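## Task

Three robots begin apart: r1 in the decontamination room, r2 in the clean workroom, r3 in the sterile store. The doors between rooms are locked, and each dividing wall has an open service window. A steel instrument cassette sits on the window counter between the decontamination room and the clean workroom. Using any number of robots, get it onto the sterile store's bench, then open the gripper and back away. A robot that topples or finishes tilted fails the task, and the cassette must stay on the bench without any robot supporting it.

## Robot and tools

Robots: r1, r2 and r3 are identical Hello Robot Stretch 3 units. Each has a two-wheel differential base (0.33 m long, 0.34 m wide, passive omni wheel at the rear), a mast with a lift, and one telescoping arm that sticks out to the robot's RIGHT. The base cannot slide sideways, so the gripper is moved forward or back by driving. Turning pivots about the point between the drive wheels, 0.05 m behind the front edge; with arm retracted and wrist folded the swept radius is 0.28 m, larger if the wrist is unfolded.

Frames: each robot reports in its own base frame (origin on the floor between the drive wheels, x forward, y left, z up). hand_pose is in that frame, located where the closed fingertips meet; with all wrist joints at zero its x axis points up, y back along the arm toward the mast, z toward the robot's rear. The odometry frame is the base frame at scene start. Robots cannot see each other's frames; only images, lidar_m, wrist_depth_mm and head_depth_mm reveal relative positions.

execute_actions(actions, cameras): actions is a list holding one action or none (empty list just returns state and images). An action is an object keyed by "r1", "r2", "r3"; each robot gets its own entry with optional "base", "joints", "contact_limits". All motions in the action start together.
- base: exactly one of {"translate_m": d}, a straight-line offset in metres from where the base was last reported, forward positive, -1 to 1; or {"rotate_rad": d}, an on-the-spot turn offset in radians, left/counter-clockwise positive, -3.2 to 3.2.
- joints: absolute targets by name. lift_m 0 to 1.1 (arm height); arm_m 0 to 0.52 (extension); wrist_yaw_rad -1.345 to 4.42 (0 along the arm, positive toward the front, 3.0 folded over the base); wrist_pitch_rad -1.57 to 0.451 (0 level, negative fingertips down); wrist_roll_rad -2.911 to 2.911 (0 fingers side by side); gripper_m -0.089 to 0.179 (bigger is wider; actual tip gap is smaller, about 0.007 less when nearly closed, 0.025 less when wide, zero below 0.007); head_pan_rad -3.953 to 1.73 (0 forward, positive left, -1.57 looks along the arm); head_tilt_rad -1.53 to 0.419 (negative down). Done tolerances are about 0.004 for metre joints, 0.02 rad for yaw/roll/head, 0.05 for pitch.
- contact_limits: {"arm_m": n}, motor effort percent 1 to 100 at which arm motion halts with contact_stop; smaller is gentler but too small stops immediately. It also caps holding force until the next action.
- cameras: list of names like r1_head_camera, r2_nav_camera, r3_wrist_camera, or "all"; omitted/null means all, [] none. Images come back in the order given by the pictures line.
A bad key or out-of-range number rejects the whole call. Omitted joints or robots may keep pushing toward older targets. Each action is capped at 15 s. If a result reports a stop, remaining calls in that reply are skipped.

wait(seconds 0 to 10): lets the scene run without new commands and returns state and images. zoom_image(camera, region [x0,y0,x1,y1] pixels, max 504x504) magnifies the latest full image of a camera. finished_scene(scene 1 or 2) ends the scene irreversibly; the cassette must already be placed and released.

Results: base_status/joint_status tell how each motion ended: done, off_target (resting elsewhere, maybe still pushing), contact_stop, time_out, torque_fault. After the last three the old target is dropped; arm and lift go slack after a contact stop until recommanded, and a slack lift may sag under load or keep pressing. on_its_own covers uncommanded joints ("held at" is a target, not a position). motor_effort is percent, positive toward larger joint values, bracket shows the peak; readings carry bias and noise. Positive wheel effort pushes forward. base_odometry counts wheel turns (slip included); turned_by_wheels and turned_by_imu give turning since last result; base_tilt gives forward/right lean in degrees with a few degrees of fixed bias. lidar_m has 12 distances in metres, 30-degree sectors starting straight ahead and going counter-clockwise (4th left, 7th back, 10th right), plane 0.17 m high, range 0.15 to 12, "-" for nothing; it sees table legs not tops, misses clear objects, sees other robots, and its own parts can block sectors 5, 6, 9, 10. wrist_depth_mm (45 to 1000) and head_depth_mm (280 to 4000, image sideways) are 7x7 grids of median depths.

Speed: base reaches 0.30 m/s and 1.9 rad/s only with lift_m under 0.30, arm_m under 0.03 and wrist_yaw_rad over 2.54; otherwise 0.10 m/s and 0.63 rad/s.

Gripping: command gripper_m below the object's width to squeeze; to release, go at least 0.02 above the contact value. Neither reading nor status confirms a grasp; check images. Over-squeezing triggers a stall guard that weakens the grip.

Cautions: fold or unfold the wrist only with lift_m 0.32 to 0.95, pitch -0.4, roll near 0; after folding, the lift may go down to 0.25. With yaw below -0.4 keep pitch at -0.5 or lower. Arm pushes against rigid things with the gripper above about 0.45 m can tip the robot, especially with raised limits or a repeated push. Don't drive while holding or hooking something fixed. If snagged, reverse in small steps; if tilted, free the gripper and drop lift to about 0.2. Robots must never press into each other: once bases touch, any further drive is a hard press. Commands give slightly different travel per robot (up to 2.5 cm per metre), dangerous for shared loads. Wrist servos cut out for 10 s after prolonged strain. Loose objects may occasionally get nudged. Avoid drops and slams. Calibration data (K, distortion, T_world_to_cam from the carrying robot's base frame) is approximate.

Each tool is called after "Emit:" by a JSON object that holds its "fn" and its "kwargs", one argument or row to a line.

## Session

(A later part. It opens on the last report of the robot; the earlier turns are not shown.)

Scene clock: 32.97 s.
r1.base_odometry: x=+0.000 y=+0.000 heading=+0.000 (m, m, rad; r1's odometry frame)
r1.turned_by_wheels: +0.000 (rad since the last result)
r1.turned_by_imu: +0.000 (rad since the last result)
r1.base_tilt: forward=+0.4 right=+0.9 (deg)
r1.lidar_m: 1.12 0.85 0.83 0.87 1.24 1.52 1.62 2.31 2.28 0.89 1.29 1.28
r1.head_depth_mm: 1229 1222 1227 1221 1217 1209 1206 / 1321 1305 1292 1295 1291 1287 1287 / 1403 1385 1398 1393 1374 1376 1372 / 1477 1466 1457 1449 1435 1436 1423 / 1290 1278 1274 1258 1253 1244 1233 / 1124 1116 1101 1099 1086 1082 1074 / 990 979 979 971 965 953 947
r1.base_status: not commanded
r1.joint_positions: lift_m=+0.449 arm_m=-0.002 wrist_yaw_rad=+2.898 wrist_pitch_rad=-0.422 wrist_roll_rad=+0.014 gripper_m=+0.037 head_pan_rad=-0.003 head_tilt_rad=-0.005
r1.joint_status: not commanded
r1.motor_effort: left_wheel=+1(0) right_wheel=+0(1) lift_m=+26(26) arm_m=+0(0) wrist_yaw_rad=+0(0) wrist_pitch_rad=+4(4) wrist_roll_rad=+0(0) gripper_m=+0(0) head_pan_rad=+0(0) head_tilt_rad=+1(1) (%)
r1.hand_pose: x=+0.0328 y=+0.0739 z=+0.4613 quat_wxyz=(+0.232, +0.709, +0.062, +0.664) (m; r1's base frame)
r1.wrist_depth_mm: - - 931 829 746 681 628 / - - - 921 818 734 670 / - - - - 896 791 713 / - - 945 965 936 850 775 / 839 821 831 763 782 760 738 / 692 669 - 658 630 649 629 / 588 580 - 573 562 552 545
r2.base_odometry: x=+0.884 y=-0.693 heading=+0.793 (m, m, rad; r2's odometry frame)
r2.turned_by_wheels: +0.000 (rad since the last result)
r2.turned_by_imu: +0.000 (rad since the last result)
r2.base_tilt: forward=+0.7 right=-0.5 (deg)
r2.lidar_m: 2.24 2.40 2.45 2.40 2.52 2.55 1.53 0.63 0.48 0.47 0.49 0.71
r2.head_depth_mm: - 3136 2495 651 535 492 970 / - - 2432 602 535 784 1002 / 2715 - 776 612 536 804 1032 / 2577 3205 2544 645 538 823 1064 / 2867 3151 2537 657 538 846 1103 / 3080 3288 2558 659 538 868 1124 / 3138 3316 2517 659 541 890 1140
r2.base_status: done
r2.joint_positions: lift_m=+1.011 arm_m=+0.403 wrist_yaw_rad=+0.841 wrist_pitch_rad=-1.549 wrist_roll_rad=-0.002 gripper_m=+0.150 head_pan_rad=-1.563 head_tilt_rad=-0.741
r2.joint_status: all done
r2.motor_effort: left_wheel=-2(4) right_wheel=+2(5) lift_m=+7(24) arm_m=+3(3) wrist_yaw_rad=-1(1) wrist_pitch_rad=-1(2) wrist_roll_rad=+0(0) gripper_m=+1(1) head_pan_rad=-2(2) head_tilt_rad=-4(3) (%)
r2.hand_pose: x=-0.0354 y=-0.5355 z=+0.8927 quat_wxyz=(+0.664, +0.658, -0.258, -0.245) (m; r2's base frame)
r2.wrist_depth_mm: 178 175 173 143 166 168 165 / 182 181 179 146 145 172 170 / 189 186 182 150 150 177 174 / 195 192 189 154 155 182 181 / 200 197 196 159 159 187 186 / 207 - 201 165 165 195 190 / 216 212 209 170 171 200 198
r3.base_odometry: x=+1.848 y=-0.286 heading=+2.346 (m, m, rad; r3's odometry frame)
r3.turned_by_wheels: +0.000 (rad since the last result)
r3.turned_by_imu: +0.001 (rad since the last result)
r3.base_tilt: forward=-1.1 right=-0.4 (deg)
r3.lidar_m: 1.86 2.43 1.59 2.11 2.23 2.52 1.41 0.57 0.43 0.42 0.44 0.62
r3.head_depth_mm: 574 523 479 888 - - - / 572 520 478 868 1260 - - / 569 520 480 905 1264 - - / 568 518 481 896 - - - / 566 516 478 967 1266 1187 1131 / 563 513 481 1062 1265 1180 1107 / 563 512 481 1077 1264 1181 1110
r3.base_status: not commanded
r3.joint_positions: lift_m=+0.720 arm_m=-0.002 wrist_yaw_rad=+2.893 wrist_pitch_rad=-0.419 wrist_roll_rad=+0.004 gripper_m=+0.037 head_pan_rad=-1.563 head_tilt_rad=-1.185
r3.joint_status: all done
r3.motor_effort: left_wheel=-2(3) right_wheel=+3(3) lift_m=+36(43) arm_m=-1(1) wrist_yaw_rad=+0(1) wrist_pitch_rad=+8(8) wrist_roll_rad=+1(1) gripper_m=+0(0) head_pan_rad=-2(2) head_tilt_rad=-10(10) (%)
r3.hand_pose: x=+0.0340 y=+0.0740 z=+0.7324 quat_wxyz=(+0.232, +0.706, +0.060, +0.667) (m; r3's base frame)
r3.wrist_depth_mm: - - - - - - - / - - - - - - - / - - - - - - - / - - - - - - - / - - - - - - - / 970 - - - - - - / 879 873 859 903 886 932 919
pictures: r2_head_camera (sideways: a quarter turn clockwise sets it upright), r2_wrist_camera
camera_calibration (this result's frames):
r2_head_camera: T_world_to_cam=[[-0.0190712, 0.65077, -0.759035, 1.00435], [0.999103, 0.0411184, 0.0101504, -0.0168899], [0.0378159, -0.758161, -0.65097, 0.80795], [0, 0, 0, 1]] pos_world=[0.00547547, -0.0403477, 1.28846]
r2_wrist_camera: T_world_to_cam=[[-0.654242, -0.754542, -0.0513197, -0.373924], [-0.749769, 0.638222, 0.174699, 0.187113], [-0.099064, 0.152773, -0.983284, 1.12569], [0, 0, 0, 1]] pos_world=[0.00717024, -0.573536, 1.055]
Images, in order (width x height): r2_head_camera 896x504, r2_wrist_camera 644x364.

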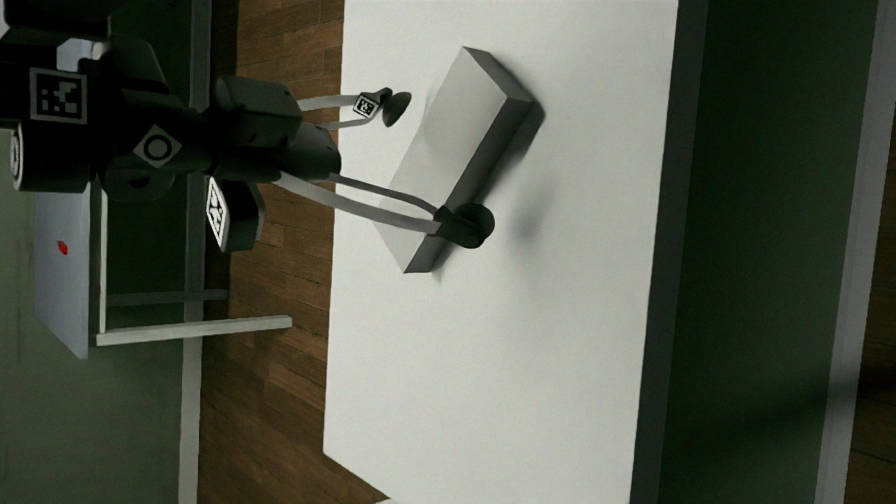

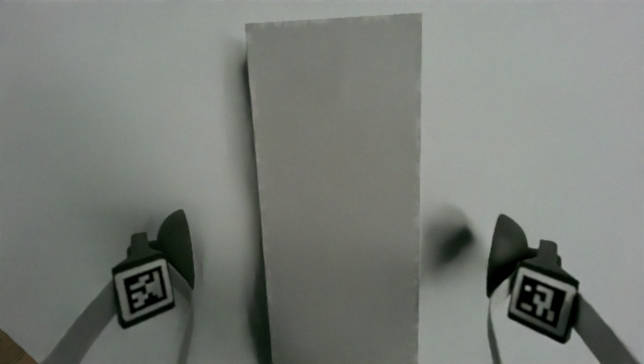

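Emit:
{"fn": "execute_actions", "kwargs": {
  "actions": [
    {"r2":{"joints":{"lift_m":1.003,"gripper_m":0.11}}}
  ],
  "cameras": []
}}

Emit:
{"fn": "execute_actions", "kwargs": {
  "actions": [
    {"r2":{"joints":{"gripper_m":0.0}},"r3":{"joints":{"lift_m":0.8}}}
  ],
  "cameras": ["r2_head_camera"]
}}

Emit:
{"fn": "execute_actions", "kwargs": {
  "actions": [
    {"r2":{"joints":{"lift_m":1.04}},"r3":{"joints":{"lift_m":0.86}}}
  ],
  "cameras": ["r2_wrist_camera","r2_head_camera"]
}}

Scene clock: 34.17 s.
r1.base_odometry: x=+0.000 y=+0.000 heading=+0.000 (m, m, rad; r1's odometry frame)
r1.turned_by_wheels: +0.000 (rad since the last result)
r1.turned_by_imu: +0.000 (rad since the last result)
r1.base_tilt: forward=+0.4 right=+0.8 (deg)
r1.lidar_m: 1.11 0.85 0.83 0.87 1.24 1.52 1.63 2.31 2.28 0.89 1.28 1.28
r1.head_depth_mm: 1228 1224 1211 1217 1220 1209 1204 / 1314 1304 1311 1306 1283 1288 1279 / 1398 1396 1396 1393 1376 1376 1374 / 1488 1467 1459 1447 1437 1436 1425 / 1299 1290 1269 1256 1251 1240 1231 / 1122 1119 1104 1091 1086 1080 1073 / 991 982 979 968 963 958 949
r1.base_status: not commanded
r1.joint_positions: lift_m=+0.449 arm_m=-0.002 wrist_yaw_rad=+2.898 wrist_pitch_rad=-0.422 wrist_roll_rad=+0.014 gripper_m=+0.037 head_pan_rad=-0.003 head_tilt_rad=-0.005
r1.joint_status: not commanded
r1.motor_effort: left_wheel=+1(0) right_wheel=+1(1) lift_m=+26(26) arm_m=-1(0) wrist_yaw_rad=+0(0) wrist_pitch_rad=+4(4) wrist_roll_rad=+0(0) gripper_m=+0(0) head_pan_rad=+0(0) head_tilt_rad=+1(1) (%)
r1.hand_pose: x=+0.0328 y=+0.0739 z=+0.4613 quat_wxyz=(+0.232, +0.709, +0.062, +0.664) (m; r1's base frame)
r1.wrist_depth_mm: - - 918 819 754 679 620 / - - - 897 824 735 664 / - - - - 876 805 730 / - - 978 922 930 831 771 / 823 795 808 793 787 770 722 / 701 673 - 660 643 641 632 / 600 591 - 576 571 558 548
r2.base_odometry: x=+0.884 y=-0.693 heading=+0.793 (m, m, rad; r2's odometry frame)
r2.turned_by_wheels: +0.000 (rad since the last result)
r2.turned_by_imu: +0.000 (rad since the last result)
r2.base_tilt: forward=+0.5 right=-0.5 (deg)
r2.lidar_m: 2.25 2.39 2.46 2.40 2.54 2.54 1.53 0.63 0.48 0.47 0.49 0.71
r2.head_depth_mm: - 3148 2526 649 532 494 977 / - - 2412 593 534 785 1000 / 2679 3199 793 603 535 803 1033 / 2582 3215 2519 647 537 824 1064 / 2889 3159 2552 656 537 845 1100 / 3099 3334 2551 658 540 867 1131 / 3133 3366 2549 661 540 888 1140
r2.base_status: not commanded
r2.joint_positions: lift_m=+1.004 arm_m=+0.403 wrist_yaw_rad=+0.841 wrist_pitch_rad=-1.549 wrist_roll_rad=-0.002 gripper_m=+0.110 head_pan_rad=-1.563 head_tilt_rad=-0.741
r2.joint_status: all done
r2.motor_effort: left_wheel=-2(3) right_wheel=+1(1) lift_m=+7(6) arm_m=+3(2) wrist_yaw_rad=-1(1) wrist_pitch_rad=-2(1) wrist_roll_rad=+0(0) gripper_m=+1(84) head_pan_rad=-2(2) head_tilt_rad=-4(3) (%)
r2.hand_pose: x=-0.0354 y=-0.5355 z=+0.8857 quat_wxyz=(+0.664, +0.658, -0.258, -0.245) (m; r2's base frame)
r2.wrist_depth_mm: 170 170 166 136 160 160 159 / 176 174 170 139 138 165 163 / 181 179 175 143 143 171 168 / 187 185 181 147 148 175 173 / 194 190 187 152 152 179 178 / 200 197 193 157 156 - 184 / 207 202 200 162 162 192 189
r3.base_odometry: x=+1.848 y=-0.286 heading=+2.346 (m, m, rad; r3's odometry frame)
r3.turned_by_wheels: +0.000 (rad since the last result)
r3.turned_by_imu: +0.000 (rad since the last result)
r3.base_tilt: forward=-1.2 right=-0.4 (deg)
r3.lidar_m: 1.86 2.43 1.59 2.11 2.22 2.52 1.41 0.57 0.43 0.42 0.44 0.62
r3.head_depth_mm: 572 523 479 887 - - - / 571 519 480 866 1252 - - / 571 520 481 905 1256 - - / 566 517 480 894 - - - / 567 515 479 973 1260 1181 1123 / 563 514 481 1057 1267 1182 1116 / 560 512 481 1076 1257 1181 1106
r3.base_status: not commanded
r3.joint_positions: lift_m=+0.720 arm_m=-0.002 wrist_yaw_rad=+2.893 wrist_pitch_rad=-0.419 wrist_roll_rad=+0.004 gripper_m=+0.037 head_pan_rad=-1.563 head_tilt_rad=-1.185
r3.joint_status: not commanded
r3.motor_effort: left_wheel=-2(3) right_wheel=+3(2) lift_m=+35(36) arm_m=-1(1) wrist_yaw_rad=+1(1) wrist_pitch_rad=+8(8) wrist_roll_rad=+1(1) gripper_m=+0(0) head_pan_rad=-2(2) head_tilt_rad=-10(10) (%)
r3.hand_pose: x=+0.0340 y=+0.0740 z=+0.7324 quat_wxyz=(+0.232, +0.706, +0.060, +0.667) (m; r3's base frame)
r3.wrist_depth_mm: - - - - - - - / - - - - - - - / - - - - - - - / - - - - - - - / - - - - - - - / 995 - - - - - - / 861 879 892 898 906 918 892
pictures: none
No camera images: the call's "cameras" was empty. Leave "cameras" out to get every camera's image.

Scene clock: 35.77 s.
r1.base_odometry: x=+0.000 y=+0.000 heading=+0.000 (m, m, rad; r1's odometry frame)
r1.turned_by_wheels: +0.000 (rad since the last result)
r1.turned_by_imu: +0.000 (rad since the last result)
r1.base_tilt: forward=+0.3 right=+0.9 (deg)
r1.lidar_m: 1.11 0.85 0.83 0.87 1.24 1.52 1.62 2.31 2.28 0.89 1.28 1.28
r1.head_depth_mm: 1236 1227 1218 1213 1219 1210 1207 / 1309 1305 1306 1299 1281 1287 1288 / 1403 1398 1390 1391 1380 1375 1368 / 1477 1467 1449 1447 1428 1439 1422 / 1295 1284 1276 1259 1250 1234 1220 / 1121 1113 1103 1097 1087 1080 1072 / 989 983 978 972 962 958 948
r1.base_status: not commanded
r1.joint_positions: lift_m=+0.449 arm_m=-0.002 wrist_yaw_rad=+2.898 wrist_pitch_rad=-0.422 wrist_roll_rad=+0.014 gripper_m=+0.037 head_pan_rad=-0.003 head_tilt_rad=-0.005
r1.joint_status: not commanded
r1.motor_effort: left_wheel=+1(0) right_wheel=+1(0) lift_m=+26(26) arm_m=+0(0) wrist_yaw_rad=+0(0) wrist_pitch_rad=+5(4) wrist_roll_rad=+0(0) gripper_m=+0(0) head_pan_rad=+0(0) head_tilt_rad=+1(2) (%)
r1.hand_pose: x=+0.0328 y=+0.0739 z=+0.4613 quat_wxyz=(+0.232, +0.709, +0.062, +0.664) (m; r1's base frame)
r1.wrist_depth_mm: - - 928 834 743 688 625 / - - - 898 807 732 670 / - - - - 871 798 750 / - - 985 952 907 855 793 / 812 799 820 776 773 733 735 / 703 670 - 655 625 640 618 / 597 601 - 586 571 555 551
r2.base_odometry: x=+0.884 y=-0.693 heading=+0.793 (m, m, rad; r2's odometry frame)
r2.turned_by_wheels: +0.000 (rad since the last result)
r2.turned_by_imu: +0.000 (rad since the last result)
r2.base_tilt: forward=+0.6 right=-0.4 (deg)
r2.lidar_m: 2.24 2.40 2.45 2.40 2.53 2.54 1.53 0.63 0.48 0.47 0.50 0.71
r2.head_depth_mm: - 3125 2477 649 533 492 970 / - - 2425 595 534 784 1004 / 2715 3233 776 611 535 801 1032 / 2544 3224 2544 636 536 826 1070 / 2902 3134 2571 654 538 843 1099 / 3038 3343 2553 658 541 865 1120 / 3108 3408 2558 660 540 887 1135
r2.base_status: not commanded
r2.joint_positions: lift_m=+1.004 arm_m=+0.403 wrist_yaw_rad=+0.841 wrist_pitch_rad=-1.549 wrist_roll_rad=-0.002 gripper_m=+0.002 head_pan_rad=-1.563 head_tilt_rad=-0.741
r2.joint_status: all done
r2.motor_effort: left_wheel=-3(3) right_wheel=+2(2) lift_m=+8(8) arm_m=+2(2) wrist_yaw_rad=-1(1) wrist_pitch_rad=-1(2) wrist_roll_rad=+0(0) gripper_m=-37(100) head_pan_rad=-2(2) head_tilt_rad=-4(4) (%)
r2.hand_pose: x=-0.0354 y=-0.5355 z=+0.8856 quat_wxyz=(+0.664, +0.658, -0.258, -0.245) (m; r2's base frame)
r2.wrist_depth_mm: 171 169 165 132 132 160 159 / 176 174 172 136 135 165 163 / 181 179 174 140 139 170 167 / 187 185 182 143 143 175 172 / 194 190 186 148 147 180 178 / 198 197 157 153 151 184 184 / 207 205 200 158 159 192 189
r3.base_odometry: x=+1.848 y=-0.286 heading=+2.346 (m, m, rad; r3's odometry frame)
r3.turned_by_wheels: +0.000 (rad since the last result)
r3.turned_by_imu: +0.000 (rad since the last result)
r3.base_tilt: forward=-1.1 right=-0.4 (deg)
r3.lidar_m: 1.87 2.44 1.59 2.11 2.22 2.53 1.41 0.57 0.43 0.42 0.44 0.62
r3.head_depth_mm: 572 524 480 - - 1180 1128 / 573 521 480 - 1270 1203 1099 / 571 520 482 - 1263 - - / 568 518 480 - - - - / 566 516 478 - 1283 1182 1113 / 562 513 480 1057 1269 1182 1125 / 561 513 483 1077 1263 1184 1111
r3.base_status: not commanded
r3.joint_positions: lift_m=+0.800 arm_m=-0.002 wrist_yaw_rad=+2.893 wrist_pitch_rad=-0.419 wrist_roll_rad=+0.004 gripper_m=+0.037 head_pan_rad=-1.563 head_tilt_rad=-1.185
r3.joint_status: all done
r3.motor_effort: left_wheel=-2(2) right_wheel=+2(3) lift_m=+36(40) arm_m=+0(1) wrist_yaw_rad=+0(1) wrist_pitch_rad=+8(8) wrist_roll_rad=+0(1) gripper_m=+0(0) head_pan_rad=-2(2) head_tilt_rad=-10(11) (%)
r3.hand_pose: x=+0.0340 y=+0.0740 z=+0.8124 quat_wxyz=(+0.232, +0.706, +0.060, +0.667) (m; r3's base frame)
r3.wrist_depth_mm: - - - - - - - / - - - - - - - / - - - - - - - / - - - - - - - / - - - - - - - / - - - - - - - / 939 983 956 973 965 - -
pictures: r2_head_camera (sideways: a quarter turn clockwise sets it upright)
camera_calibration (this result's frames):
r2_head_camera: T_world_to_cam=[[-0.0190711, 0.65077, -0.759035, 1.00435], [0.999103, 0.0411183, 0.0101504, -0.0168899], [0.0378158, -0.758161, -0.65097, 0.80795], [0, 0, 0, 1]] pos_world=[0.00547547, -0.0403477, 1.28846]
Images, in order (width x height): r2_head_camera 896x504.

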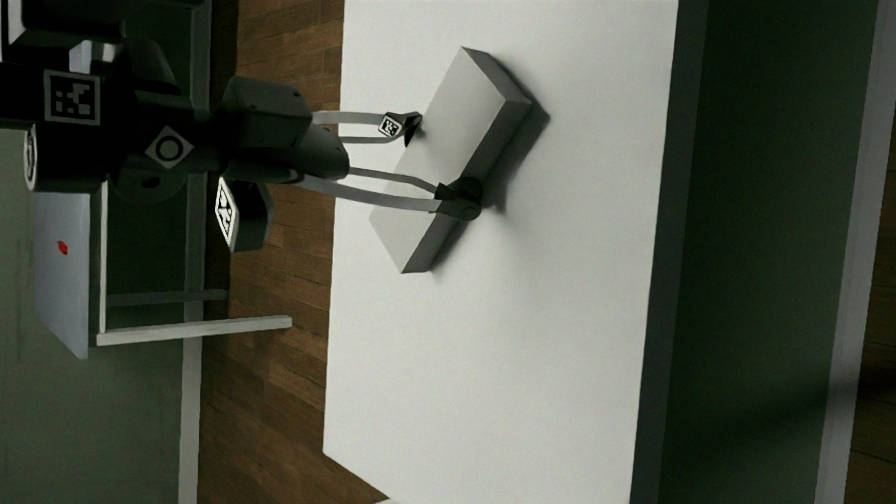

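Scene clock: 37.13 s.
r1.base_odometry: x=+0.000 y=+0.000 heading=+0.000 (m, m, rad; r1's odometry frame)
r1.turned_by_wheels: +0.000 (rad since the last result)
r1.turned_by_imu: +0.000 (rad since the last result)
r1.base_tilt: forward=+0.4 right=+0.9 (deg)
r1.lidar_m: 1.11 0.85 0.83 0.87 1.24 1.52 1.62 2.31 2.28 0.90 1.28 1.28
r1.head_depth_mm: 1227 1231 1222 1214 1212 1201 1203 / 1316 1303 1301 1291 1291 1283 1282 / 1396 1399 1390 1382 1389 1375 1369 / 1481 1463 1452 1447 1444 1439 1433 / 1303 1277 1278 1262 1247 1233 1223 / 1123 1110 1113 1092 1081 1076 1067 / 990 977 975 973 963 954 948
r1.base_status: not commanded
r1.joint_positions: lift_m=+0.449 arm_m=-0.002 wrist_yaw_rad=+2.898 wrist_pitch_rad=-0.422 wrist_roll_rad=+0.014 gripper_m=+0.037 head_pan_rad=-0.003 head_tilt_rad=-0.005
r1.joint_status: not commanded
r1.motor_effort: left_wheel=+0(0) right_wheel=+0(0) lift_m=+26(26) arm_m=+0(1) wrist_yaw_rad=+0(0) wrist_pitch_rad=+5(4) wrist_roll_rad=+0(0) gripper_m=+1(0) head_pan_rad=+0(0) head_tilt_rad=+1(0) (%)
r1.hand_pose: x=+0.0328 y=+0.0739 z=+0.4613 quat_wxyz=(+0.232, +0.709, +0.062, +0.664) (m; r1's base frame)
r1.wrist_depth_mm: - - 928 826 732 676 627 / - - - 881 811 748 661 / - - - - 886 800 728 / - - 963 978 937 837 792 / 805 795 824 790 791 743 736 / 700 671 - 657 623 651 636 / 590 595 - 577 569 559 546
r2.base_odometry: x=+0.884 y=-0.693 heading=+0.793 (m, m, rad; r2's odometry frame)
r2.turned_by_wheels: +0.000 (rad since the last result)
r2.turned_by_imu: +0.000 (rad since the last result)
r2.base_tilt: forward=+0.6 right=-0.5 (deg)
r2.lidar_m: 2.24 2.40 2.46 2.39 2.53 2.55 1.53 0.63 0.48 0.47 0.49 0.70
r2.head_depth_mm: 2789 3096 2548 629 535 493 974 / - - 2516 562 534 782 1000 / 2703 3145 804 597 534 807 1034 / 2577 3216 2529 637 537 822 1069 / 2941 3165 2531 657 539 845 1097 / 3100 3357 2554 661 538 867 1122 / 3080 3376 2576 659 541 888 1150
r2.base_status: not commanded
r2.joint_positions: lift_m=+1.039 arm_m=+0.403 wrist_yaw_rad=+0.841 wrist_pitch_rad=-1.549 wrist_roll_rad=-0.002 gripper_m=+0.009 head_pan_rad=-1.563 head_tilt_rad=-0.741
r2.joint_status: all done
r2.on_its_own: gripper_m is held at +0.008, not at your +0.000, by its stall guard, which is still easing
r2.motor_effort: left_wheel=-3(3) right_wheel=+2(1) lift_m=+30(32) arm_m=+2(2) wrist_yaw_rad=-1(2) wrist_pitch_rad=-1(1) wrist_roll_rad=+0(0) gripper_m=-33(36) head_pan_rad=-2(2) head_tilt_rad=-4(3) (%)
r2.hand_pose: x=-0.0354 y=-0.5355 z=+0.9212 quat_wxyz=(+0.664, +0.658, -0.258, -0.245) (m; r2's base frame)
r2.wrist_depth_mm: 204 204 198 133 132 193 191 / 212 208 205 136 135 197 196 / 218 215 211 140 140 203 202 / 226 222 218 145 144 210 207 / 231 230 225 150 147 216 215 / 239 237 157 154 151 223 219 / - 244 241 159 159 233 227
r3.base_odometry: x=+1.848 y=-0.286 heading=+2.346 (m, m, rad; r3's odometry frame)
r3.turned_by_wheels: +0.000 (rad since the last result)
r3.turned_by_imu: +0.000 (rad since the last result)
r3.base_tilt: forward=-1.0 right=-0.5 (deg)
r3.lidar_m: 1.86 2.44 1.59 2.11 2.22 2.52 1.41 0.57 0.43 0.42 0.44 0.62
r3.head_depth_mm: 572 522 - - 1271 1198 1124 / 572 522 493 - 1270 1215 1100 / 570 519 488 - 1264 - - / 567 518 486 - - - - / 565 515 485 1179 1290 1172 1120 / 562 513 480 1066 1263 1181 1115 / 561 511 481 1076 1258 1175 1112
r3.base_status: not commanded
r3.joint_positions: lift_m=+0.860 arm_m=-0.002 wrist_yaw_rad=+2.893 wrist_pitch_rad=-0.419 wrist_roll_rad=+0.004 gripper_m=+0.037 head_pan_rad=-1.563 head_tilt_rad=-1.185
r3.joint_status: all done
r3.motor_effort: left_wheel=-2(2) right_wheel=+3(3) lift_m=+35(39) arm_m=-1(1) wrist_yaw_rad=+0(1) wrist_pitch_rad=+8(8) wrist_roll_rad=+1(0) gripper_m=+0(0) head_pan_rad=-2(2) head_tilt_rad=-10(10) (%)
r3.hand_pose: x=+0.0340 y=+0.0740 z=+0.8724 quat_wxyz=(+0.232, +0.706, +0.060, +0.667) (m; r3's base frame)
r3.wrist_depth_mm: - - - - - - - / - - - - - - - / - - - - - - - / - - - - - - - / - - - - - - - / - - - - - - - / - - - - - - -
pictures: r2_head_camera (sideways: a quarter turn clockwise sets it upright), r2_wrist_camera
camera_calibration (this result's frames):
r2_head_camera: T_world_to_cam=[[-0.0190711, 0.65077, -0.759035, 1.00435], [0.999103, 0.0411183, 0.0101504, -0.0168899], [0.0378158, -0.758161, -0.65097, 0.80795], [0, 0, 0, 1]] pos_world=[0.00547547, -0.0403477, 1.28846]
r2_wrist_camera: T_world_to_cam=[[-0.654244, -0.754541, -0.0513197, -0.372497], [-0.749768, 0.638223, 0.174699, 0.182168], [-0.0990637, 0.152773, -0.983284, 1.1537], [0, 0, 0, 1]] pos_world=[0.00717018, -0.573583, 1.08348]
Images, in order (width x height): r2_head_camera 896x504, r2_wrist_camera 644x364.

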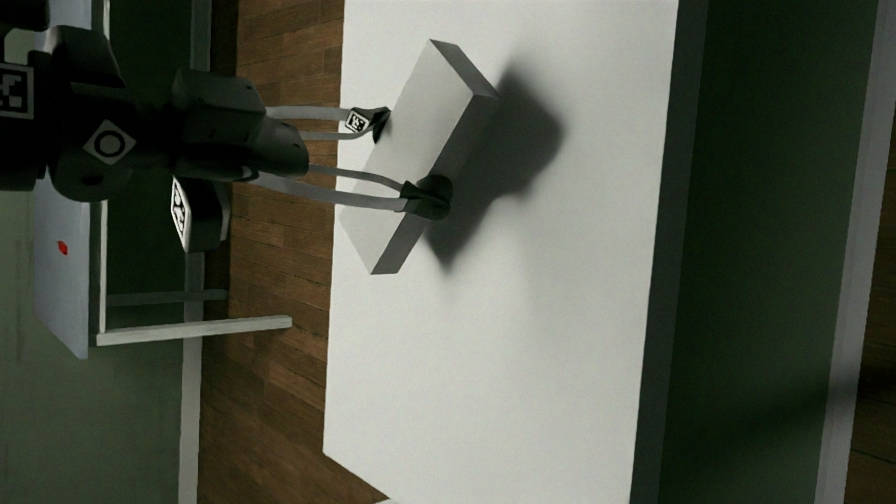

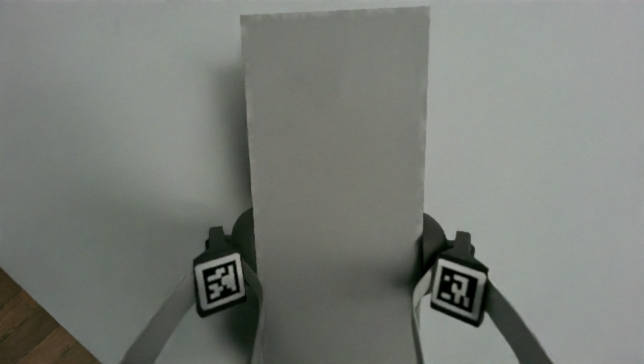

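Emit:
{"fn": "execute_actions", "kwargs": {
  "actions": [
    {"r2":{"joints":{"arm_m":0.2,"wrist_yaw_rad":1.57,"lift_m":1.06}},"r3":{"joints":{"lift_m":0.93}}}
  ],
  "cameras": []
}}

Emit:
{"fn": "execute_actions", "kwargs": {
  "actions": [
    {"r2":{"base":{"rotate_rad":1.55}},"r3":{"joints":{"wrist_yaw_rad":1.57}}}
  ],
  "cameras": ["r2_wrist_camera"]
}}

Emit:
{"fn": "execute_actions", "kwargs": {
  "actions": [
    {"r2":{"base":{"translate_m":1.0}},"r3":{"joints":{"wrist_pitch_rad":-1.55,"lift_m":1.09,"gripper_m":0.15,"head_tilt_rad":-0.75}}}
  ],
  "cameras": []
}}

Emit:
{"fn": "execute_actions", "kwargs": {
  "actions": [
    {"r2":{"base":{"translate_m":0.8}}}
  ],
  "cameras": []
}}

Emit:
{"fn": "execute_actions", "kwargs": {
  "actions": [
    {"r2":{"base":{"rotate_rad":1.54},"joints":{"arm_m":0.3}}}
  ],
  "cameras": ["r2_wrist_camera","r2_nav_camera"]
}}

Scene clock: 40.43 s.
r1.base_odometry: x=+0.000 y=+0.000 heading=+0.000 (m, m, rad; r1's odometry frame)
r1.turned_by_wheels: +0.000 (rad since the last result)
r1.turned_by_imu: +0.000 (rad since the last result)
r1.base_tilt: forward=+0.4 right=+1.0 (deg)
r1.lidar_m: 1.12 0.85 0.83 0.87 1.24 1.52 1.63 2.30 2.27 0.89 1.29 1.28
r1.head_depth_mm: 1230 1227 1219 1219 1209 1206 1207 / 1310 1307 1301 1297 1288 1289 1279 / 1402 1401 1388 1388 1397 1372 1369 / 1474 1457 1456 1450 1432 1424 1426 / 1288 1285 1270 1261 1255 1242 1226 / 1124 1111 1104 1096 1088 1079 1071 / 990 984 976 972 959 958 951
r1.base_status: not commanded
r1.joint_positions: lift_m=+0.449 arm_m=-0.002 wrist_yaw_rad=+2.898 wrist_pitch_rad=-0.422 wrist_roll_rad=+0.014 gripper_m=+0.037 head_pan_rad=-0.003 head_tilt_rad=-0.005
r1.joint_status: not commanded
r1.motor_effort: left_wheel=+0(0) right_wheel=+1(1) lift_m=+26(26) arm_m=+0(0) wrist_yaw_rad=+0(0) wrist_pitch_rad=+5(4) wrist_roll_rad=+0(0) gripper_m=+0(0) head_pan_rad=+0(0) head_tilt_rad=+1(1) (%)
r1.hand_pose: x=+0.0328 y=+0.0739 z=+0.4613 quat_wxyz=(+0.232, +0.709, +0.062, +0.664) (m; r1's base frame)
r1.wrist_depth_mm: - - 921 833 752 671 623 / - - - 907 820 753 685 / - - - - 903 803 744 / - - 959 968 919 855 773 / 828 804 812 773 795 734 741 / 692 676 - 647 640 634 644 / 591 590 - 592 568 556 552
r2.base_odometry: x=+0.884 y=-0.693 heading=+0.793 (m, m, rad; r2's odometry frame)
r2.turned_by_wheels: +0.000 (rad since the last result)
r2.turned_by_imu: +0.001 (rad since the last result)
r2.base_tilt: forward=+0.5 right=-0.6 (deg)
r2.lidar_m: 2.25 2.39 2.45 2.40 2.53 2.55 1.53 0.63 0.48 0.47 0.50 0.71
r2.head_depth_mm: - - - 649 425 492 975 / - - - 630 433 790 1002 / 2570 3182 806 655 434 807 1034 / 2593 3203 - 652 437 823 1072 / 2882 3149 2560 654 525 848 1099 / 3115 3312 2562 658 540 864 1123 / 3106 3363 2568 661 541 887 1137
r2.base_status: not commanded
r2.joint_positions: lift_m=+1.059 arm_m=+0.200 wrist_yaw_rad=+1.568 wrist_pitch_rad=-1.549 wrist_roll_rad=-0.002 gripper_m=+0.027 head_pan_rad=-1.563 head_tilt_rad=-0.741
r2.joint_status: all done
r2.on_its_own: gripper_m is held at +0.026, not at your +0.000, by its stall guard, which is still easing
r2.motor_effort: left_wheel=-3(2) right_wheel=+2(2) lift_m=+29(29) arm_m=-2(2) wrist_yaw_rad=+1(5) wrist_pitch_rad=-1(2) wrist_roll_rad=+0(1) gripper_m=-24(31) head_pan_rad=-1(1) head_tilt_rad=-3(4) (%)
r2.hand_pose: x=-0.0400 y=-0.3454 z=+0.9412 quat_wxyz=(+0.707, +0.707, -0.007, +0.007) (m; r2's base frame)
r2.wrist_depth_mm: - - - 135 134 212 209 / - - - 138 137 218 214 / - - 144 142 142 224 221 / - - 147 146 146 230 225 / - - - 150 149 237 235 / - - 160 156 154 244 241 / - - - 161 161 254 250
r3.base_odometry: x=+1.848 y=-0.286 heading=+2.346 (m, m, rad; r3's odometry frame)
r3.turned_by_wheels: +0.000 (rad since the last result)
r3.turned_by_imu: +0.001 (rad since the last result)
r3.base_tilt: forward=-1.0 right=-0.5 (deg)
r3.lidar_m: 1.86 2.43 1.59 2.11 2.22 2.53 1.41 0.57 0.43 0.42 0.44 0.62
r3.head_depth_mm: 580 - - 971 1268 1193 1127 / 571 535 - 1020 1267 1229 1106 / 569 536 - - - - - / 568 531 - 1009 - - - / 565 530 - 1037 1276 - 1112 / 563 514 484 1053 1272 1179 1113 / 561 513 482 1072 1263 1184 1109
r3.base_status: not commanded
r3.joint_positions: lift_m=+0.930 arm_m=-0.002 wrist_yaw_rad=+2.893 wrist_pitch_rad=-0.419 wrist_roll_rad=+0.004 gripper_m=+0.037 head_pan_rad=-1.563 head_tilt_rad=-1.185
r3.joint_status: all done
r3.motor_effort: left_wheel=-3(2) right_wheel=+3(3) lift_m=+35(41) arm_m=-1(1) wrist_yaw_rad=-1(0) wrist_pitch_rad=+8(8) wrist_roll_rad=+1(1) gripper_m=+0(0) head_pan_rad=-2(2) head_tilt_rad=-11(10) (%)
r3.hand_pose: x=+0.0340 y=+0.0740 z=+0.9424 quat_wxyz=(+0.232, +0.706, +0.060, +0.667) (m; r3's base frame)
r3.wrist_depth_mm: - - - - - - - / - - - - - - - / - - - - - - - / - - - - - - - / - - - - - - - / - - - - - - - / - - - - - - -
pictures: none
No camera images: the call's "cameras" was empty. Leave "cameras" out to get every camera's image.

Scene clock: 43.83 s.
r1.base_odometry: x=+0.000 y=+0.000 heading=+0.000 (m, m, rad; r1's odometry frame)
r1.turned_by_wheels: +0.000 (rad since the last result)
r1.turned_by_imu: +0.000 (rad since the last result)
r1.base_tilt: forward=+0.4 right=+0.9 (deg)
r1.lidar_m: 1.12 0.85 0.83 0.87 1.24 1.52 1.62 2.31 2.26 0.89 1.28 1.28
r1.head_depth_mm: 1236 1224 1221 1218 1208 1205 1205 / 1304 1312 1302 1294 1296 1284 1286 / 1405 1393 1387 1385 1379 1372 1378 / 1477 1458 1452 1447 1448 1439 1427 / 1301 1285 1275 1261 1257 1238 1220 / 1117 1114 1104 1097 1080 1082 1073 / 986 982 974 968 960 957 947
r1.base_status: not commanded
r1.joint_positions: lift_m=+0.449 arm_m=-0.002 wrist_yaw_rad=+2.898 wrist_pitch_rad=-0.422 wrist_roll_rad=+0.014 gripper_m=+0.037 head_pan_rad=-0.003 head_tilt_rad=-0.005
r1.joint_status: not commanded
r1.motor_effort: left_wheel=+1(1) right_wheel=+1(1) lift_m=+26(26) arm_m=+0(1) wrist_yaw_rad=+0(0) wrist_pitch_rad=+5(4) wrist_roll_rad=+0(0) gripper_m=+0(0) head_pan_rad=+0(0) head_tilt_rad=+1(1) (%)
r1.hand_pose: x=+0.0328 y=+0.0739 z=+0.4613 quat_wxyz=(+0.232, +0.709, +0.062, +0.664) (m; r1's base frame)
r1.wrist_depth_mm: - - 914 824 741 690 636 / - - - 903 822 732 677 / - - - - 897 782 734 / - - 995 955 923 853 786 / 815 803 811 785 776 758 743 / 699 693 - 647 625 654 640 / 598 578 - 585 565 559 539
r2.base_odometry: x=+0.884 y=-0.693 heading=+2.343 (m, m, rad; r2's odometry frame)
r2.turned_by_wheels: +1.550 (rad since the last result)
r2.turned_by_imu: +1.552 (rad since the last result)
r2.base_tilt: forward=+0.6 right=-0.5 (deg)
r2.lidar_m: 2.40 2.51 2.56 1.62 0.64 0.48 0.47 0.49 0.69 1.98 2.38 2.47
r2.head_depth_mm: - - - 1863 425 1371 1195 / - - - 1910 431 1375 1195 / 1957 2256 2335 1984 436 1373 1202 / 1992 2228 - 1967 438 1383 1192 / 2016 2275 2495 2006 1591 1385 1204 / 2045 2282 2472 2008 1633 1385 1204 / 2049 2332 2470 1974 1638 1377 1201
r2.base_status: done
r2.joint_positions: lift_m=+1.059 arm_m=+0.200 wrist_yaw_rad=+1.568 wrist_pitch_rad=-1.549 wrist_roll_rad=-0.002 gripper_m=+0.040 head_pan_rad=-1.563 head_tilt_rad=-0.741
r2.joint_status: not commanded
r2.on_its_own: gripper_m is held at +0.039, not at your +0.000, by its stall guard, which is not easing now
r2.motor_effort: left_wheel=-2(7) right_wheel=+2(6) lift_m=+30(30) arm_m=-2(3) wrist_yaw_rad=+2(2) wrist_pitch_rad=-1(2) wrist_roll_rad=+0(0) gripper_m=-20(25) head_pan_rad=-3(2) head_tilt_rad=-5(4) (%)
r2.hand_pose: x=-0.0400 y=-0.3454 z=+0.9412 quat_wxyz=(+0.707, +0.707, -0.007, +0.007) (m; r2's base frame)
r2.wrist_depth_mm: - - - 136 135 999 987 / - - - 139 139 - - / - - 145 143 142 - - / - - 149 147 147 - - / - - - 152 150 - - / - - 161 157 155 - 984 / 757 762 758 162 160 785 766
r3.base_odometry: x=+1.848 y=-0.286 heading=+2.346 (m, m, rad; r3's odometry frame)
r3.turned_by_wheels: +0.000 (rad since the last result)
r3.turned_by_imu: +0.001 (rad since the last result)
r3.base_tilt: forward=-1.2 right=-0.5 (deg)
r3.lidar_m: 1.86 2.43 1.59 2.11 2.23 2.52 1.41 0.57 0.43 0.42 0.44 0.62
r3.head_depth_mm: 582 - - 980 1269 1209 1124 / 572 - - 1088 1269 1207 1103 / 570 - - 1134 1264 - - / 569 518 480 - 1267 - - / 567 515 479 - 1272 1186 1113 / 563 513 483 - 1266 1187 1114 / 563 512 - - 1264 1180 1110
r3.base_status: not commanded
r3.joint_positions: lift_m=+0.930 arm_m=-0.002 wrist_yaw_rad=+1.572 wrist_pitch_rad=-0.419 wrist_roll_rad=+0.004 gripper_m=+0.037 head_pan_rad=-1.563 head_tilt_rad=-1.185
r3.joint_status: all done
r3.motor_effort: left_wheel=-3(3) right_wheel=+3(3) lift_m=+35(35) arm_m=-1(1) wrist_yaw_rad=-3(1) wrist_pitch_rad=+8(8) wrist_roll_rad=+1(1) gripper_m=+0(0) head_pan_rad=-2(2) head_tilt_rad=-10(11) (%)
r3.hand_pose: x=+0.2029 y=-0.1433 z=+0.9424 quat_wxyz=(+0.592, +0.594, -0.386, +0.384) (m; r3's base frame)
r3.wrist_depth_mm: - - - - 982 525 353 / - - - - - 524 377 / - - - - - 477 408 / - - - - - 351 356 / - - - - 881 287 293 / - - - - 760 251 244 / - - - - - 221 210
pictures: r2_wrist_camera
camera_calibration (this result's frames):
r2_wrist_camera: T_world_to_cam=[[0.013155, -0.998595, -0.0513227, -0.288678], [-0.984387, -0.0219437, 0.174644, -0.18342], [-0.175524, 0.0482239, -0.983293, 1.10472], [0, 0, 0, 1]] pos_world=[0.017147, -0.345572, 1.10348]
Images, in order (width x height): r2_wrist_camera 644x364.

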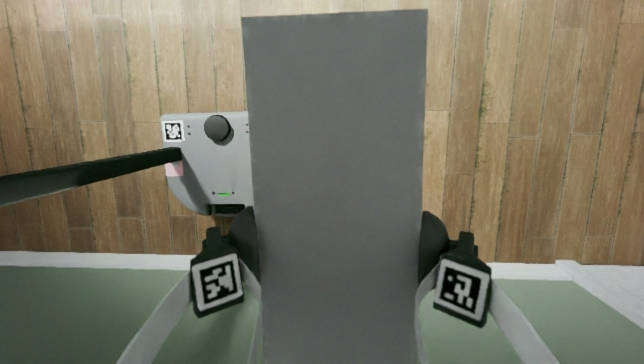

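Scene clock: 55.07 s.
r1.base_odometry: x=+0.000 y=+0.000 heading=+0.000 (m, m, rad; r1's odometry frame)
r1.turned_by_wheels: +0.000 (rad since the last result)
r1.turned_by_imu: +0.000 (rad since the last result)
r1.base_tilt: forward=+0.4 right=+0.9 (deg)
r1.lidar_m: 1.12 0.85 0.83 0.87 1.24 1.52 1.62 2.30 2.27 0.89 1.29 1.28
r1.head_depth_mm: 1233 1225 1218 1220 1212 1202 1200 / 1307 1307 1299 1296 1288 1286 1286 / 1405 1391 1386 1379 1380 1372 1370 / 1474 1464 1464 1450 1440 1440 1431 / 1296 1282 1266 1259 1247 1243 1229 / 1119 1109 1105 1092 1088 1082 1069 / 990 983 975 970 961 957 947
r1.base_status: not commanded
r1.joint_positions: lift_m=+0.449 arm_m=-0.002 wrist_yaw_rad=+2.898 wrist_pitch_rad=-0.422 wrist_roll_rad=+0.014 gripper_m=+0.037 head_pan_rad=-0.003 head_tilt_rad=-0.005
r1.joint_status: not commanded
r1.motor_effort: left_wheel=+0(1) right_wheel=+0(1) lift_m=+26(26) arm_m=+0(0) wrist_yaw_rad=+0(0) wrist_pitch_rad=+4(5) wrist_roll_rad=+0(0) gripper_m=+0(0) head_pan_rad=+0(0) head_tilt_rad=+1(1) (%)
r1.hand_pose: x=+0.0328 y=+0.0739 z=+0.4613 quat_wxyz=(+0.232, +0.709, +0.062, +0.664) (m; r1's base frame)
r1.wrist_depth_mm: - - 946 825 750 683 632 / - - - 919 837 742 676 / - - - - 897 813 730 / - - 953 960 883 837 780 / 833 805 802 760 792 741 733 / 691 684 - 658 631 651 628 / 589 595 - 583 576 554 548
r2.base_odometry: x=+0.186 y=+0.024 heading=+2.343 (m, m, rad; r2's odometry frame)
r2.turned_by_wheels: +0.000 (rad since the last result)
r2.turned_by_imu: +0.003 (rad since the last result)
r2.base_tilt: forward=+0.6 right=-0.5 (deg)
r2.lidar_m: 1.40 1.46 2.07 2.45 2.01 1.51 1.47 1.54 2.13 2.31 1.89 1.44
r2.head_depth_mm: - - - 1951 425 1374 1193 / - - - 1901 429 1379 1197 / 2007 2273 2432 1985 436 1378 1197 / 2021 2232 - 1974 437 1379 1193 / 2034 2262 2466 1984 1587 1383 1202 / 2035 2310 2471 2010 1629 1391 1207 / 2088 2354 2521 2002 1638 1389 1205
r2.base_status: done
r2.joint_positions: lift_m=+1.059 arm_m=+0.200 wrist_yaw_rad=+1.568 wrist_pitch_rad=-1.549 wrist_roll_rad=-0.002 gripper_m=+0.040 head_pan_rad=-1.563 head_tilt_rad=-0.741
r2.joint_status: not commanded
r2.on_its_own: gripper_m is held at +0.039, not at your +0.000, by its stall guard, which is not easing now
r2.motor_effort: left_wheel=-3(4) right_wheel=+2(5) lift_m=+30(30) arm_m=-2(3) wrist_yaw_rad=+2(2) wrist_pitch_rad=-1(2) wrist_roll_rad=+0(0) gripper_m=-20(20) head_pan_rad=-2(2) head_tilt_rad=-4(5) (%)
r2.hand_pose: x=-0.0400 y=-0.3454 z=+0.9412 quat_wxyz=(+0.707, +0.707, -0.007, +0.007) (m; r2's base frame)
r2.wrist_depth_mm: - - - 136 135 - - / - - - 139 139 - - / - - 146 143 142 - - / - - 149 147 147 - - / - - - 152 151 - - / - - 160 157 155 - - / - - - 162 162 - -
r3.base_odometry: x=+1.848 y=-0.286 heading=+2.346 (m, m, rad; r3's odometry frame)
r3.turned_by_wheels: +0.000 (rad since the last result)
r3.turned_by_imu: +0.003 (rad since the last result)
r3.base_tilt: forward=-1.1 right=-0.6 (deg)
r3.lidar_m: 1.86 2.44 1.59 2.11 2.22 2.52 1.41 0.57 0.43 0.42 0.44 0.62
r3.head_depth_mm: - - - - - - 994 / - - - - - - 1002 / - - - 624 - 473 1011 / 3031 3126 2132 639 - 821 1034 / 3044 3122 770 637 - 849 1054 / 3073 3074 764 632 - 855 1071 / 3053 3025 758 610 523 809 1093
r3.base_status: not commanded
r3.joint_positions: lift_m=+1.090 arm_m=-0.002 wrist_yaw_rad=+1.572 wrist_pitch_rad=-1.544 wrist_roll_rad=+0.004 gripper_m=+0.150 head_pan_rad=-1.563 head_tilt_rad=-0.754
r3.joint_status: all done
r3.motor_effort: left_wheel=-2(2) right_wheel=+3(3) lift_m=+35(40) arm_m=-1(1) wrist_yaw_rad=-3(3) wrist_pitch_rad=-2(7) wrist_roll_rad=+1(1) gripper_m=+0(86) head_pan_rad=-2(2) head_tilt_rad=+3(39) (%)
r3.hand_pose: x=-0.0387 y=-0.1436 z=+0.9718 quat_wxyz=(+0.707, +0.707, -0.010, +0.008) (m; r3's base frame)
r3.wrist_depth_mm: - - - - 948 255 259 / - - - - 904 262 264 / - - - - 885 267 267 / - - - - 881 275 280 / - - - - 834 281 284 / - - - - 811 - 293 / - - - - 771 299 303
pictures: none
No camera images: the call's "cameras" was empty. Leave "cameras" out to get every camera's image.

Scene clock: 64.30 s.
r1.base_odometry: x=+0.000 y=+0.000 heading=+0.000 (m, m, rad; r1's odometry frame)
r1.turned_by_wheels: +0.000 (rad since the last result)
r1.turned_by_imu: +0.000 (rad since the last result)
r1.base_tilt: forward=+0.4 right=+0.9 (deg)
r1.lidar_m: 1.11 0.85 0.83 0.87 1.24 1.52 1.62 2.31 2.28 0.89 1.28 1.28
r1.head_depth_mm: 1229 1229 1212 1218 1206 1204 1198 / 1310 1304 1297 1290 1286 1286 1290 / 1398 1402 1386 1384 1383 1383 1368 / 1485 1456 1454 1438 1446 1434 1431 / 1292 1284 1269 1263 1246 1242 1224 / 1120 1105 1104 1096 1091 1079 1073 / 990 984 980 972 961 957 950
r1.base_status: not commanded
r1.joint_positions: lift_m=+0.449 arm_m=-0.002 wrist_yaw_rad=+2.898 wrist_pitch_rad=-0.422 wrist_roll_rad=+0.014 gripper_m=+0.037 head_pan_rad=-0.003 head_tilt_rad=-0.005
r1.joint_status: not commanded
r1.motor_effort: left_wheel=+0(1) right_wheel=+1(0) lift_m=+26(26) arm_m=+0(0) wrist_yaw_rad=+0(0) wrist_pitch_rad=+5(4) wrist_roll_rad=+0(0) gripper_m=+0(0) head_pan_rad=+0(0) head_tilt_rad=+1(1) (%)
r1.hand_pose: x=+0.0328 y=+0.0739 z=+0.4613 quat_wxyz=(+0.232, +0.709, +0.062, +0.664) (m; r1's base frame)
r1.wrist_depth_mm: - - 920 818 750 680 613 / - - - 899 820 734 686 / - - - - 894 802 716 / - - 978 978 930 855 785 / 809 823 804 775 801 769 746 / 668 702 - 656 635 645 629 / 595 591 - 580 567 556 556
r2.base_odometry: x=-0.372 y=+0.597 heading=+2.343 (m, m, rad; r2's odometry frame)
r2.turned_by_wheels: +0.000 (rad since the last result)
r2.turned_by_imu: +0.003 (rad since the last result)
r2.base_tilt: forward=+0.7 right=-0.5 (deg)
r2.lidar_m: 0.60 0.62 0.88 2.42 2.54 2.34 2.27 2.38 2.41 1.98 0.81 0.61
r2.head_depth_mm: - - - 1969 425 1376 1202 / - - - 1909 430 1375 1187 / 2048 2319 2437 1977 436 1378 1200 / 2047 2301 - 1992 437 1385 1200 / 2089 2333 2455 1992 1588 1383 1197 / 1733 1780 1836 1864 1638 1382 1203 / 1322 1353 1376 1465 1493 1370 1201
r2.base_status: done
r2.joint_positions: lift_m=+1.059 arm_m=+0.200 wrist_yaw_rad=+1.568 wrist_pitch_rad=-1.549 wrist_roll_rad=-0.002 gripper_m=+0.040 head_pan_rad=-1.563 head_tilt_rad=-0.741
r2.joint_status: not commanded
r2.on_its_own: gripper_m is held at +0.039, not at your +0.000, by its stall guard, which is not easing now
r2.motor_effort: left_wheel=-3(4) right_wheel=+2(4) lift_m=+29(31) arm_m=-2(2) wrist_yaw_rad=+1(1) wrist_pitch_rad=-1(1) wrist_roll_rad=+0(0) gripper_m=-20(20) head_pan_rad=-2(2) head_tilt_rad=-4(3) (%)
r2.hand_pose: x=-0.0400 y=-0.3454 z=+0.9412 quat_wxyz=(+0.707, +0.707, -0.007, +0.007) (m; r2's base frame)
r2.wrist_depth_mm: - - - 135 136 974 984 / - - - 139 139 - - / - - 146 143 143 - - / - - 149 147 147 - - / - - - 152 150 - - / - - 160 157 155 - - / - - - 162 162 - -
r3.base_odometry: x=+1.848 y=-0.286 heading=+2.346 (m, m, rad; r3's odometry frame)
r3.turned_by_wheels: +0.000 (rad since the last result)
r3.turned_by_imu: +0.002 (rad since the last result)
r3.base_tilt: forward=-1.2 right=-0.5 (deg)
r3.lidar_m: 1.87 2.44 1.60 2.11 2.22 2.53 1.41 0.57 0.43 0.42 0.44 0.62
r3.head_depth_mm: - - - - - - 997 / - - - - - - 1001 / - - - 624 - 472 1017 / 3021 3111 2319 638 - 822 1035 / 3057 3037 769 635 - 851 1052 / 2962 3039 763 631 - 861 1071 / 3024 3029 760 612 522 809 1091
r3.base_status: not commanded
r3.joint_positions: lift_m=+1.090 arm_m=-0.002 wrist_yaw_rad=+1.572 wrist_pitch_rad=-1.544 wrist_roll_rad=+0.004 gripper_m=+0.150 head_pan_rad=-1.563 head_tilt_rad=-0.754
r3.joint_status: not commanded
r3.motor_effort: left_wheel=-3(2) right_wheel=+3(3) lift_m=+36(36) arm_m=-1(1) wrist_yaw_rad=-2(2) wrist_pitch_rad=-2(2) wrist_roll_rad=+1(1) gripper_m=+0(0) head_pan_rad=-2(2) head_tilt_rad=+3(2) (%)
r3.hand_pose: x=-0.0387 y=-0.1436 z=+0.9718 quat_wxyz=(+0.707, +0.707, -0.010, +0.008) (m; r3's base frame)
r3.wrist_depth_mm: - - - - 948 254 257 / - - - - 922 260 263 / - - - - 910 268 275 / - - - - 860 276 277 / - - - - 863 283 285 / - - - - 805 - 295 / - - - - 796 302 299
pictures: none
No camera images: the call's "cameras" was empty. Leave "cameras" out to get every camera's image.

Scene clock: 67.70 s.
r1.base_odometry: x=+0.000 y=+0.000 heading=+0.000 (m, m, rad; r1's odometry frame)
r1.turned_by_wheels: +0.000 (rad since the last result)
r1.turned_by_imu: +0.000 (rad since the last result)
r1.base_tilt: forward=+0.3 right=+0.9 (deg)
r1.lidar_m: 1.12 0.85 0.83 0.87 1.24 1.52 1.62 2.30 2.27 0.89 1.28 1.28
r1.head_depth_mm: 1232 1225 1224 1212 1216 1207 1203 / 1304 1310 1296 1299 1289 1292 1285 / 1401 1400 1389 1390 1380 1378 1365 / 1464 1465 1448 1445 1443 1433 1422 / 1300 1285 1270 1257 1249 1241 1225 / 1124 1110 1107 1091 1088 1078 1072 / 991 981 974 968 964 950 953
r1.base_status: not commanded
r1.joint_positions: lift_m=+0.449 arm_m=-0.002 wrist_yaw_rad=+2.898 wrist_pitch_rad=-0.422 wrist_roll_rad=+0.014 gripper_m=+0.037 head_pan_rad=-0.003 head_tilt_rad=-0.005
r1.joint_status: not commanded
r1.motor_effort: left_wheel=+1(0) right_wheel=+0(1) lift_m=+26(26) arm_m=+0(0) wrist_yaw_rad=+0(0) wrist_pitch_rad=+4(5) wrist_roll_rad=+0(0) gripper_m=+0(0) head_pan_rad=+0(1) head_tilt_rad=+1(1) (%)
r1.hand_pose: x=+0.0328 y=+0.0739 z=+0.4613 quat_wxyz=(+0.232, +0.709, +0.062, +0.664) (m; r1's base frame)
r1.wrist_depth_mm: - - 906 851 745 666 630 / - - - 890 819 749 677 / - - - - 890 808 745 / - - 956 956 932 859 785 / 828 789 820 775 784 749 741 / 690 681 - 654 628 643 628 / 595 586 - 585 566 558 545
r2.base_odometry: x=-0.372 y=+0.597 heading=-2.401 (m, m, rad; r2's odometry frame)
r2.turned_by_wheels: +1.540 (rad since the last result)
r2.turned_by_imu: +1.542 (rad since the last result)
r2.base_tilt: forward=+0.6 right=-0.5 (deg)
r2.lidar_m: 2.39 2.52 2.35 2.27 2.37 2.42 2.26 0.83 0.62 0.59 0.62 0.85
r2.head_depth_mm: 2782 3148 829 532 829 1007 1173 / - - 799 517 841 1027 1171 / 802 2077 838 521 852 1045 1179 / 2593 3307 805 519 862 1056 1195 / 3037 3400 841 658 871 1079 1198 / 2922 3308 844 659 884 1099 1204 / 3197 3365 781 660 895 1113 1208
r2.base_status: done
r2.joint_positions: lift_m=+1.059 arm_m=+0.300 wrist_yaw_rad=+1.568 wrist_pitch_rad=-1.549 wrist_roll_rad=-0.002 gripper_m=+0.043 head_pan_rad=-1.563 head_tilt_rad=-0.741
r2.joint_status: all done
r2.on_its_own: gripper_m is held at +0.042, not at your +0.000, by its stall guard, which is not easing now
r2.motor_effort: left_wheel=-3(7) right_wheel=+2(6) lift_m=+30(30) arm_m=+2(3) wrist_yaw_rad=+2(2) wrist_pitch_rad=-2(1) wrist_roll_rad=+0(0) gripper_m=-19(20) head_pan_rad=-2(2) head_tilt_rad=-4(3) (%)
r2.hand_pose: x=-0.0398 y=-0.4449 z=+0.9412 quat_wxyz=(+0.707, +0.707, -0.008, +0.007) (m; r2's base frame)
r2.wrist_depth_mm: - - - 136 135 211 208 / - - - 139 139 218 215 / - - 146 143 143 225 221 / - - 149 147 147 229 228 / - - - 152 151 237 235 / - - 160 157 156 244 240 / - - - 162 161 255 247
r3.base_odometry: x=+1.848 y=-0.286 heading=+2.346 (m, m, rad; r3's odometry frame)
r3.turned_by_wheels: +0.000 (rad since the last result)
r3.turned_by_imu: +0.001 (rad since the last result)
r3.base_tilt: forward=-1.2 right=-0.5 (deg)
r3.lidar_m: 1.86 2.43 1.59 2.11 2.22 2.53 1.41 0.57 0.43 0.42 0.44 0.62
r3.head_depth_mm: - - - - - - 999 / - - - - - - 1001 / - - - 624 - 472 1024 / 586 2832 723 639 - 822 1036 / 3053 3111 738 636 - 848 1053 / 3043 3074 763 631 - 858 1071 / 3066 3040 760 612 524 811 1095
r3.base_status: not commanded
r3.joint_positions: lift_m=+1.090 arm_m=-0.002 wrist_yaw_rad=+1.572 wrist_pitch_rad=-1.544 wrist_roll_rad=+0.004 gripper_m=+0.150 head_pan_rad=-1.563 head_tilt_rad=-0.754
r3.joint_status: not commanded
r3.motor_effort: left_wheel=-3(2) right_wheel=+3(3) lift_m=+36(36) arm_m=-1(1) wrist_yaw_rad=-1(1) wrist_pitch_rad=-2(2) wrist_roll_rad=+1(1) gripper_m=+0(0) head_pan_rad=-2(3) head_tilt_rad=+2(4) (%)
r3.hand_pose: x=-0.0387 y=-0.1436 z=+0.9718 quat_wxyz=(+0.707, +0.707, -0.010, +0.008) (m; r3's base frame)
r3.wrist_depth_mm: - - - - 957 256 258 / - - - - 884 261 263 / - - - - 884 267 271 / - - - - 858 274 279 / - - - - 808 281 284 / - - - - 794 - 294 / - - - - 785 296 300
pictures: r2_nav_camera (sideways: a quarter turn counterclockwise sets it upright), r2_wrist_camera
camera_calibration (this result's frames):
r2_nav_camera: T_world_to_cam=[[0.0377551, -0.64054, 0.766996, -0.959439], [-0.998923, -0.0449063, 0.0116691, 0.0425933], [0.0269685, -0.76661, -0.641546, 0.794661], [0, 0, 0, 1]] pos_world=[0.0573403, -0.00345062, 1.2452]
r2_wrist_camera: T_world_to_cam=[[0.0131963, -0.998595, -0.0513148, -0.388002], [-0.984472, -0.0219594, 0.174164, -0.185037], [-0.175046, 0.0482196, -0.983379, 1.10963], [0, 0, 0, 1]] pos_world=[0.017193, -0.445026, 1.1035]
Images, in order (width x height): r2_nav_camera 672x504, r2_wrist_camera 644x364.

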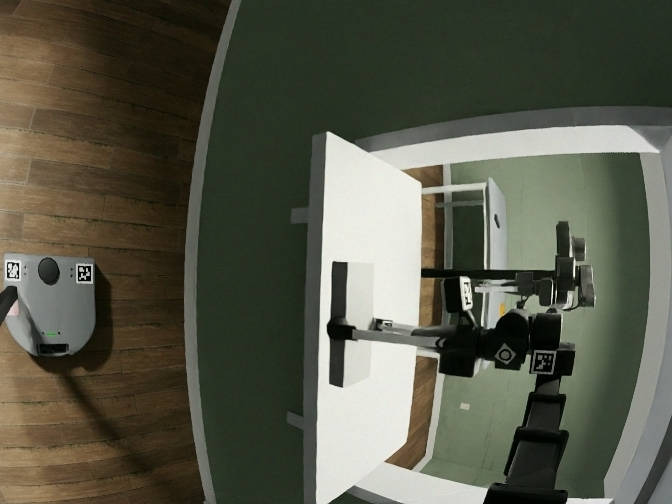

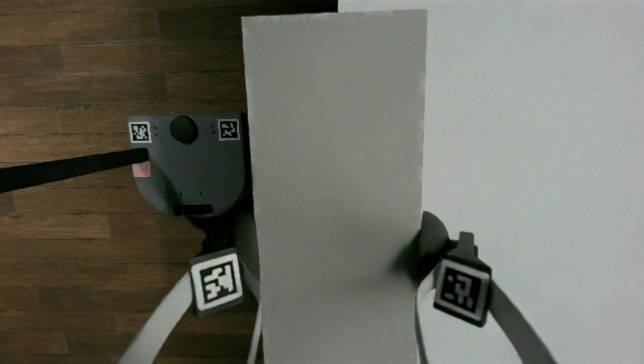

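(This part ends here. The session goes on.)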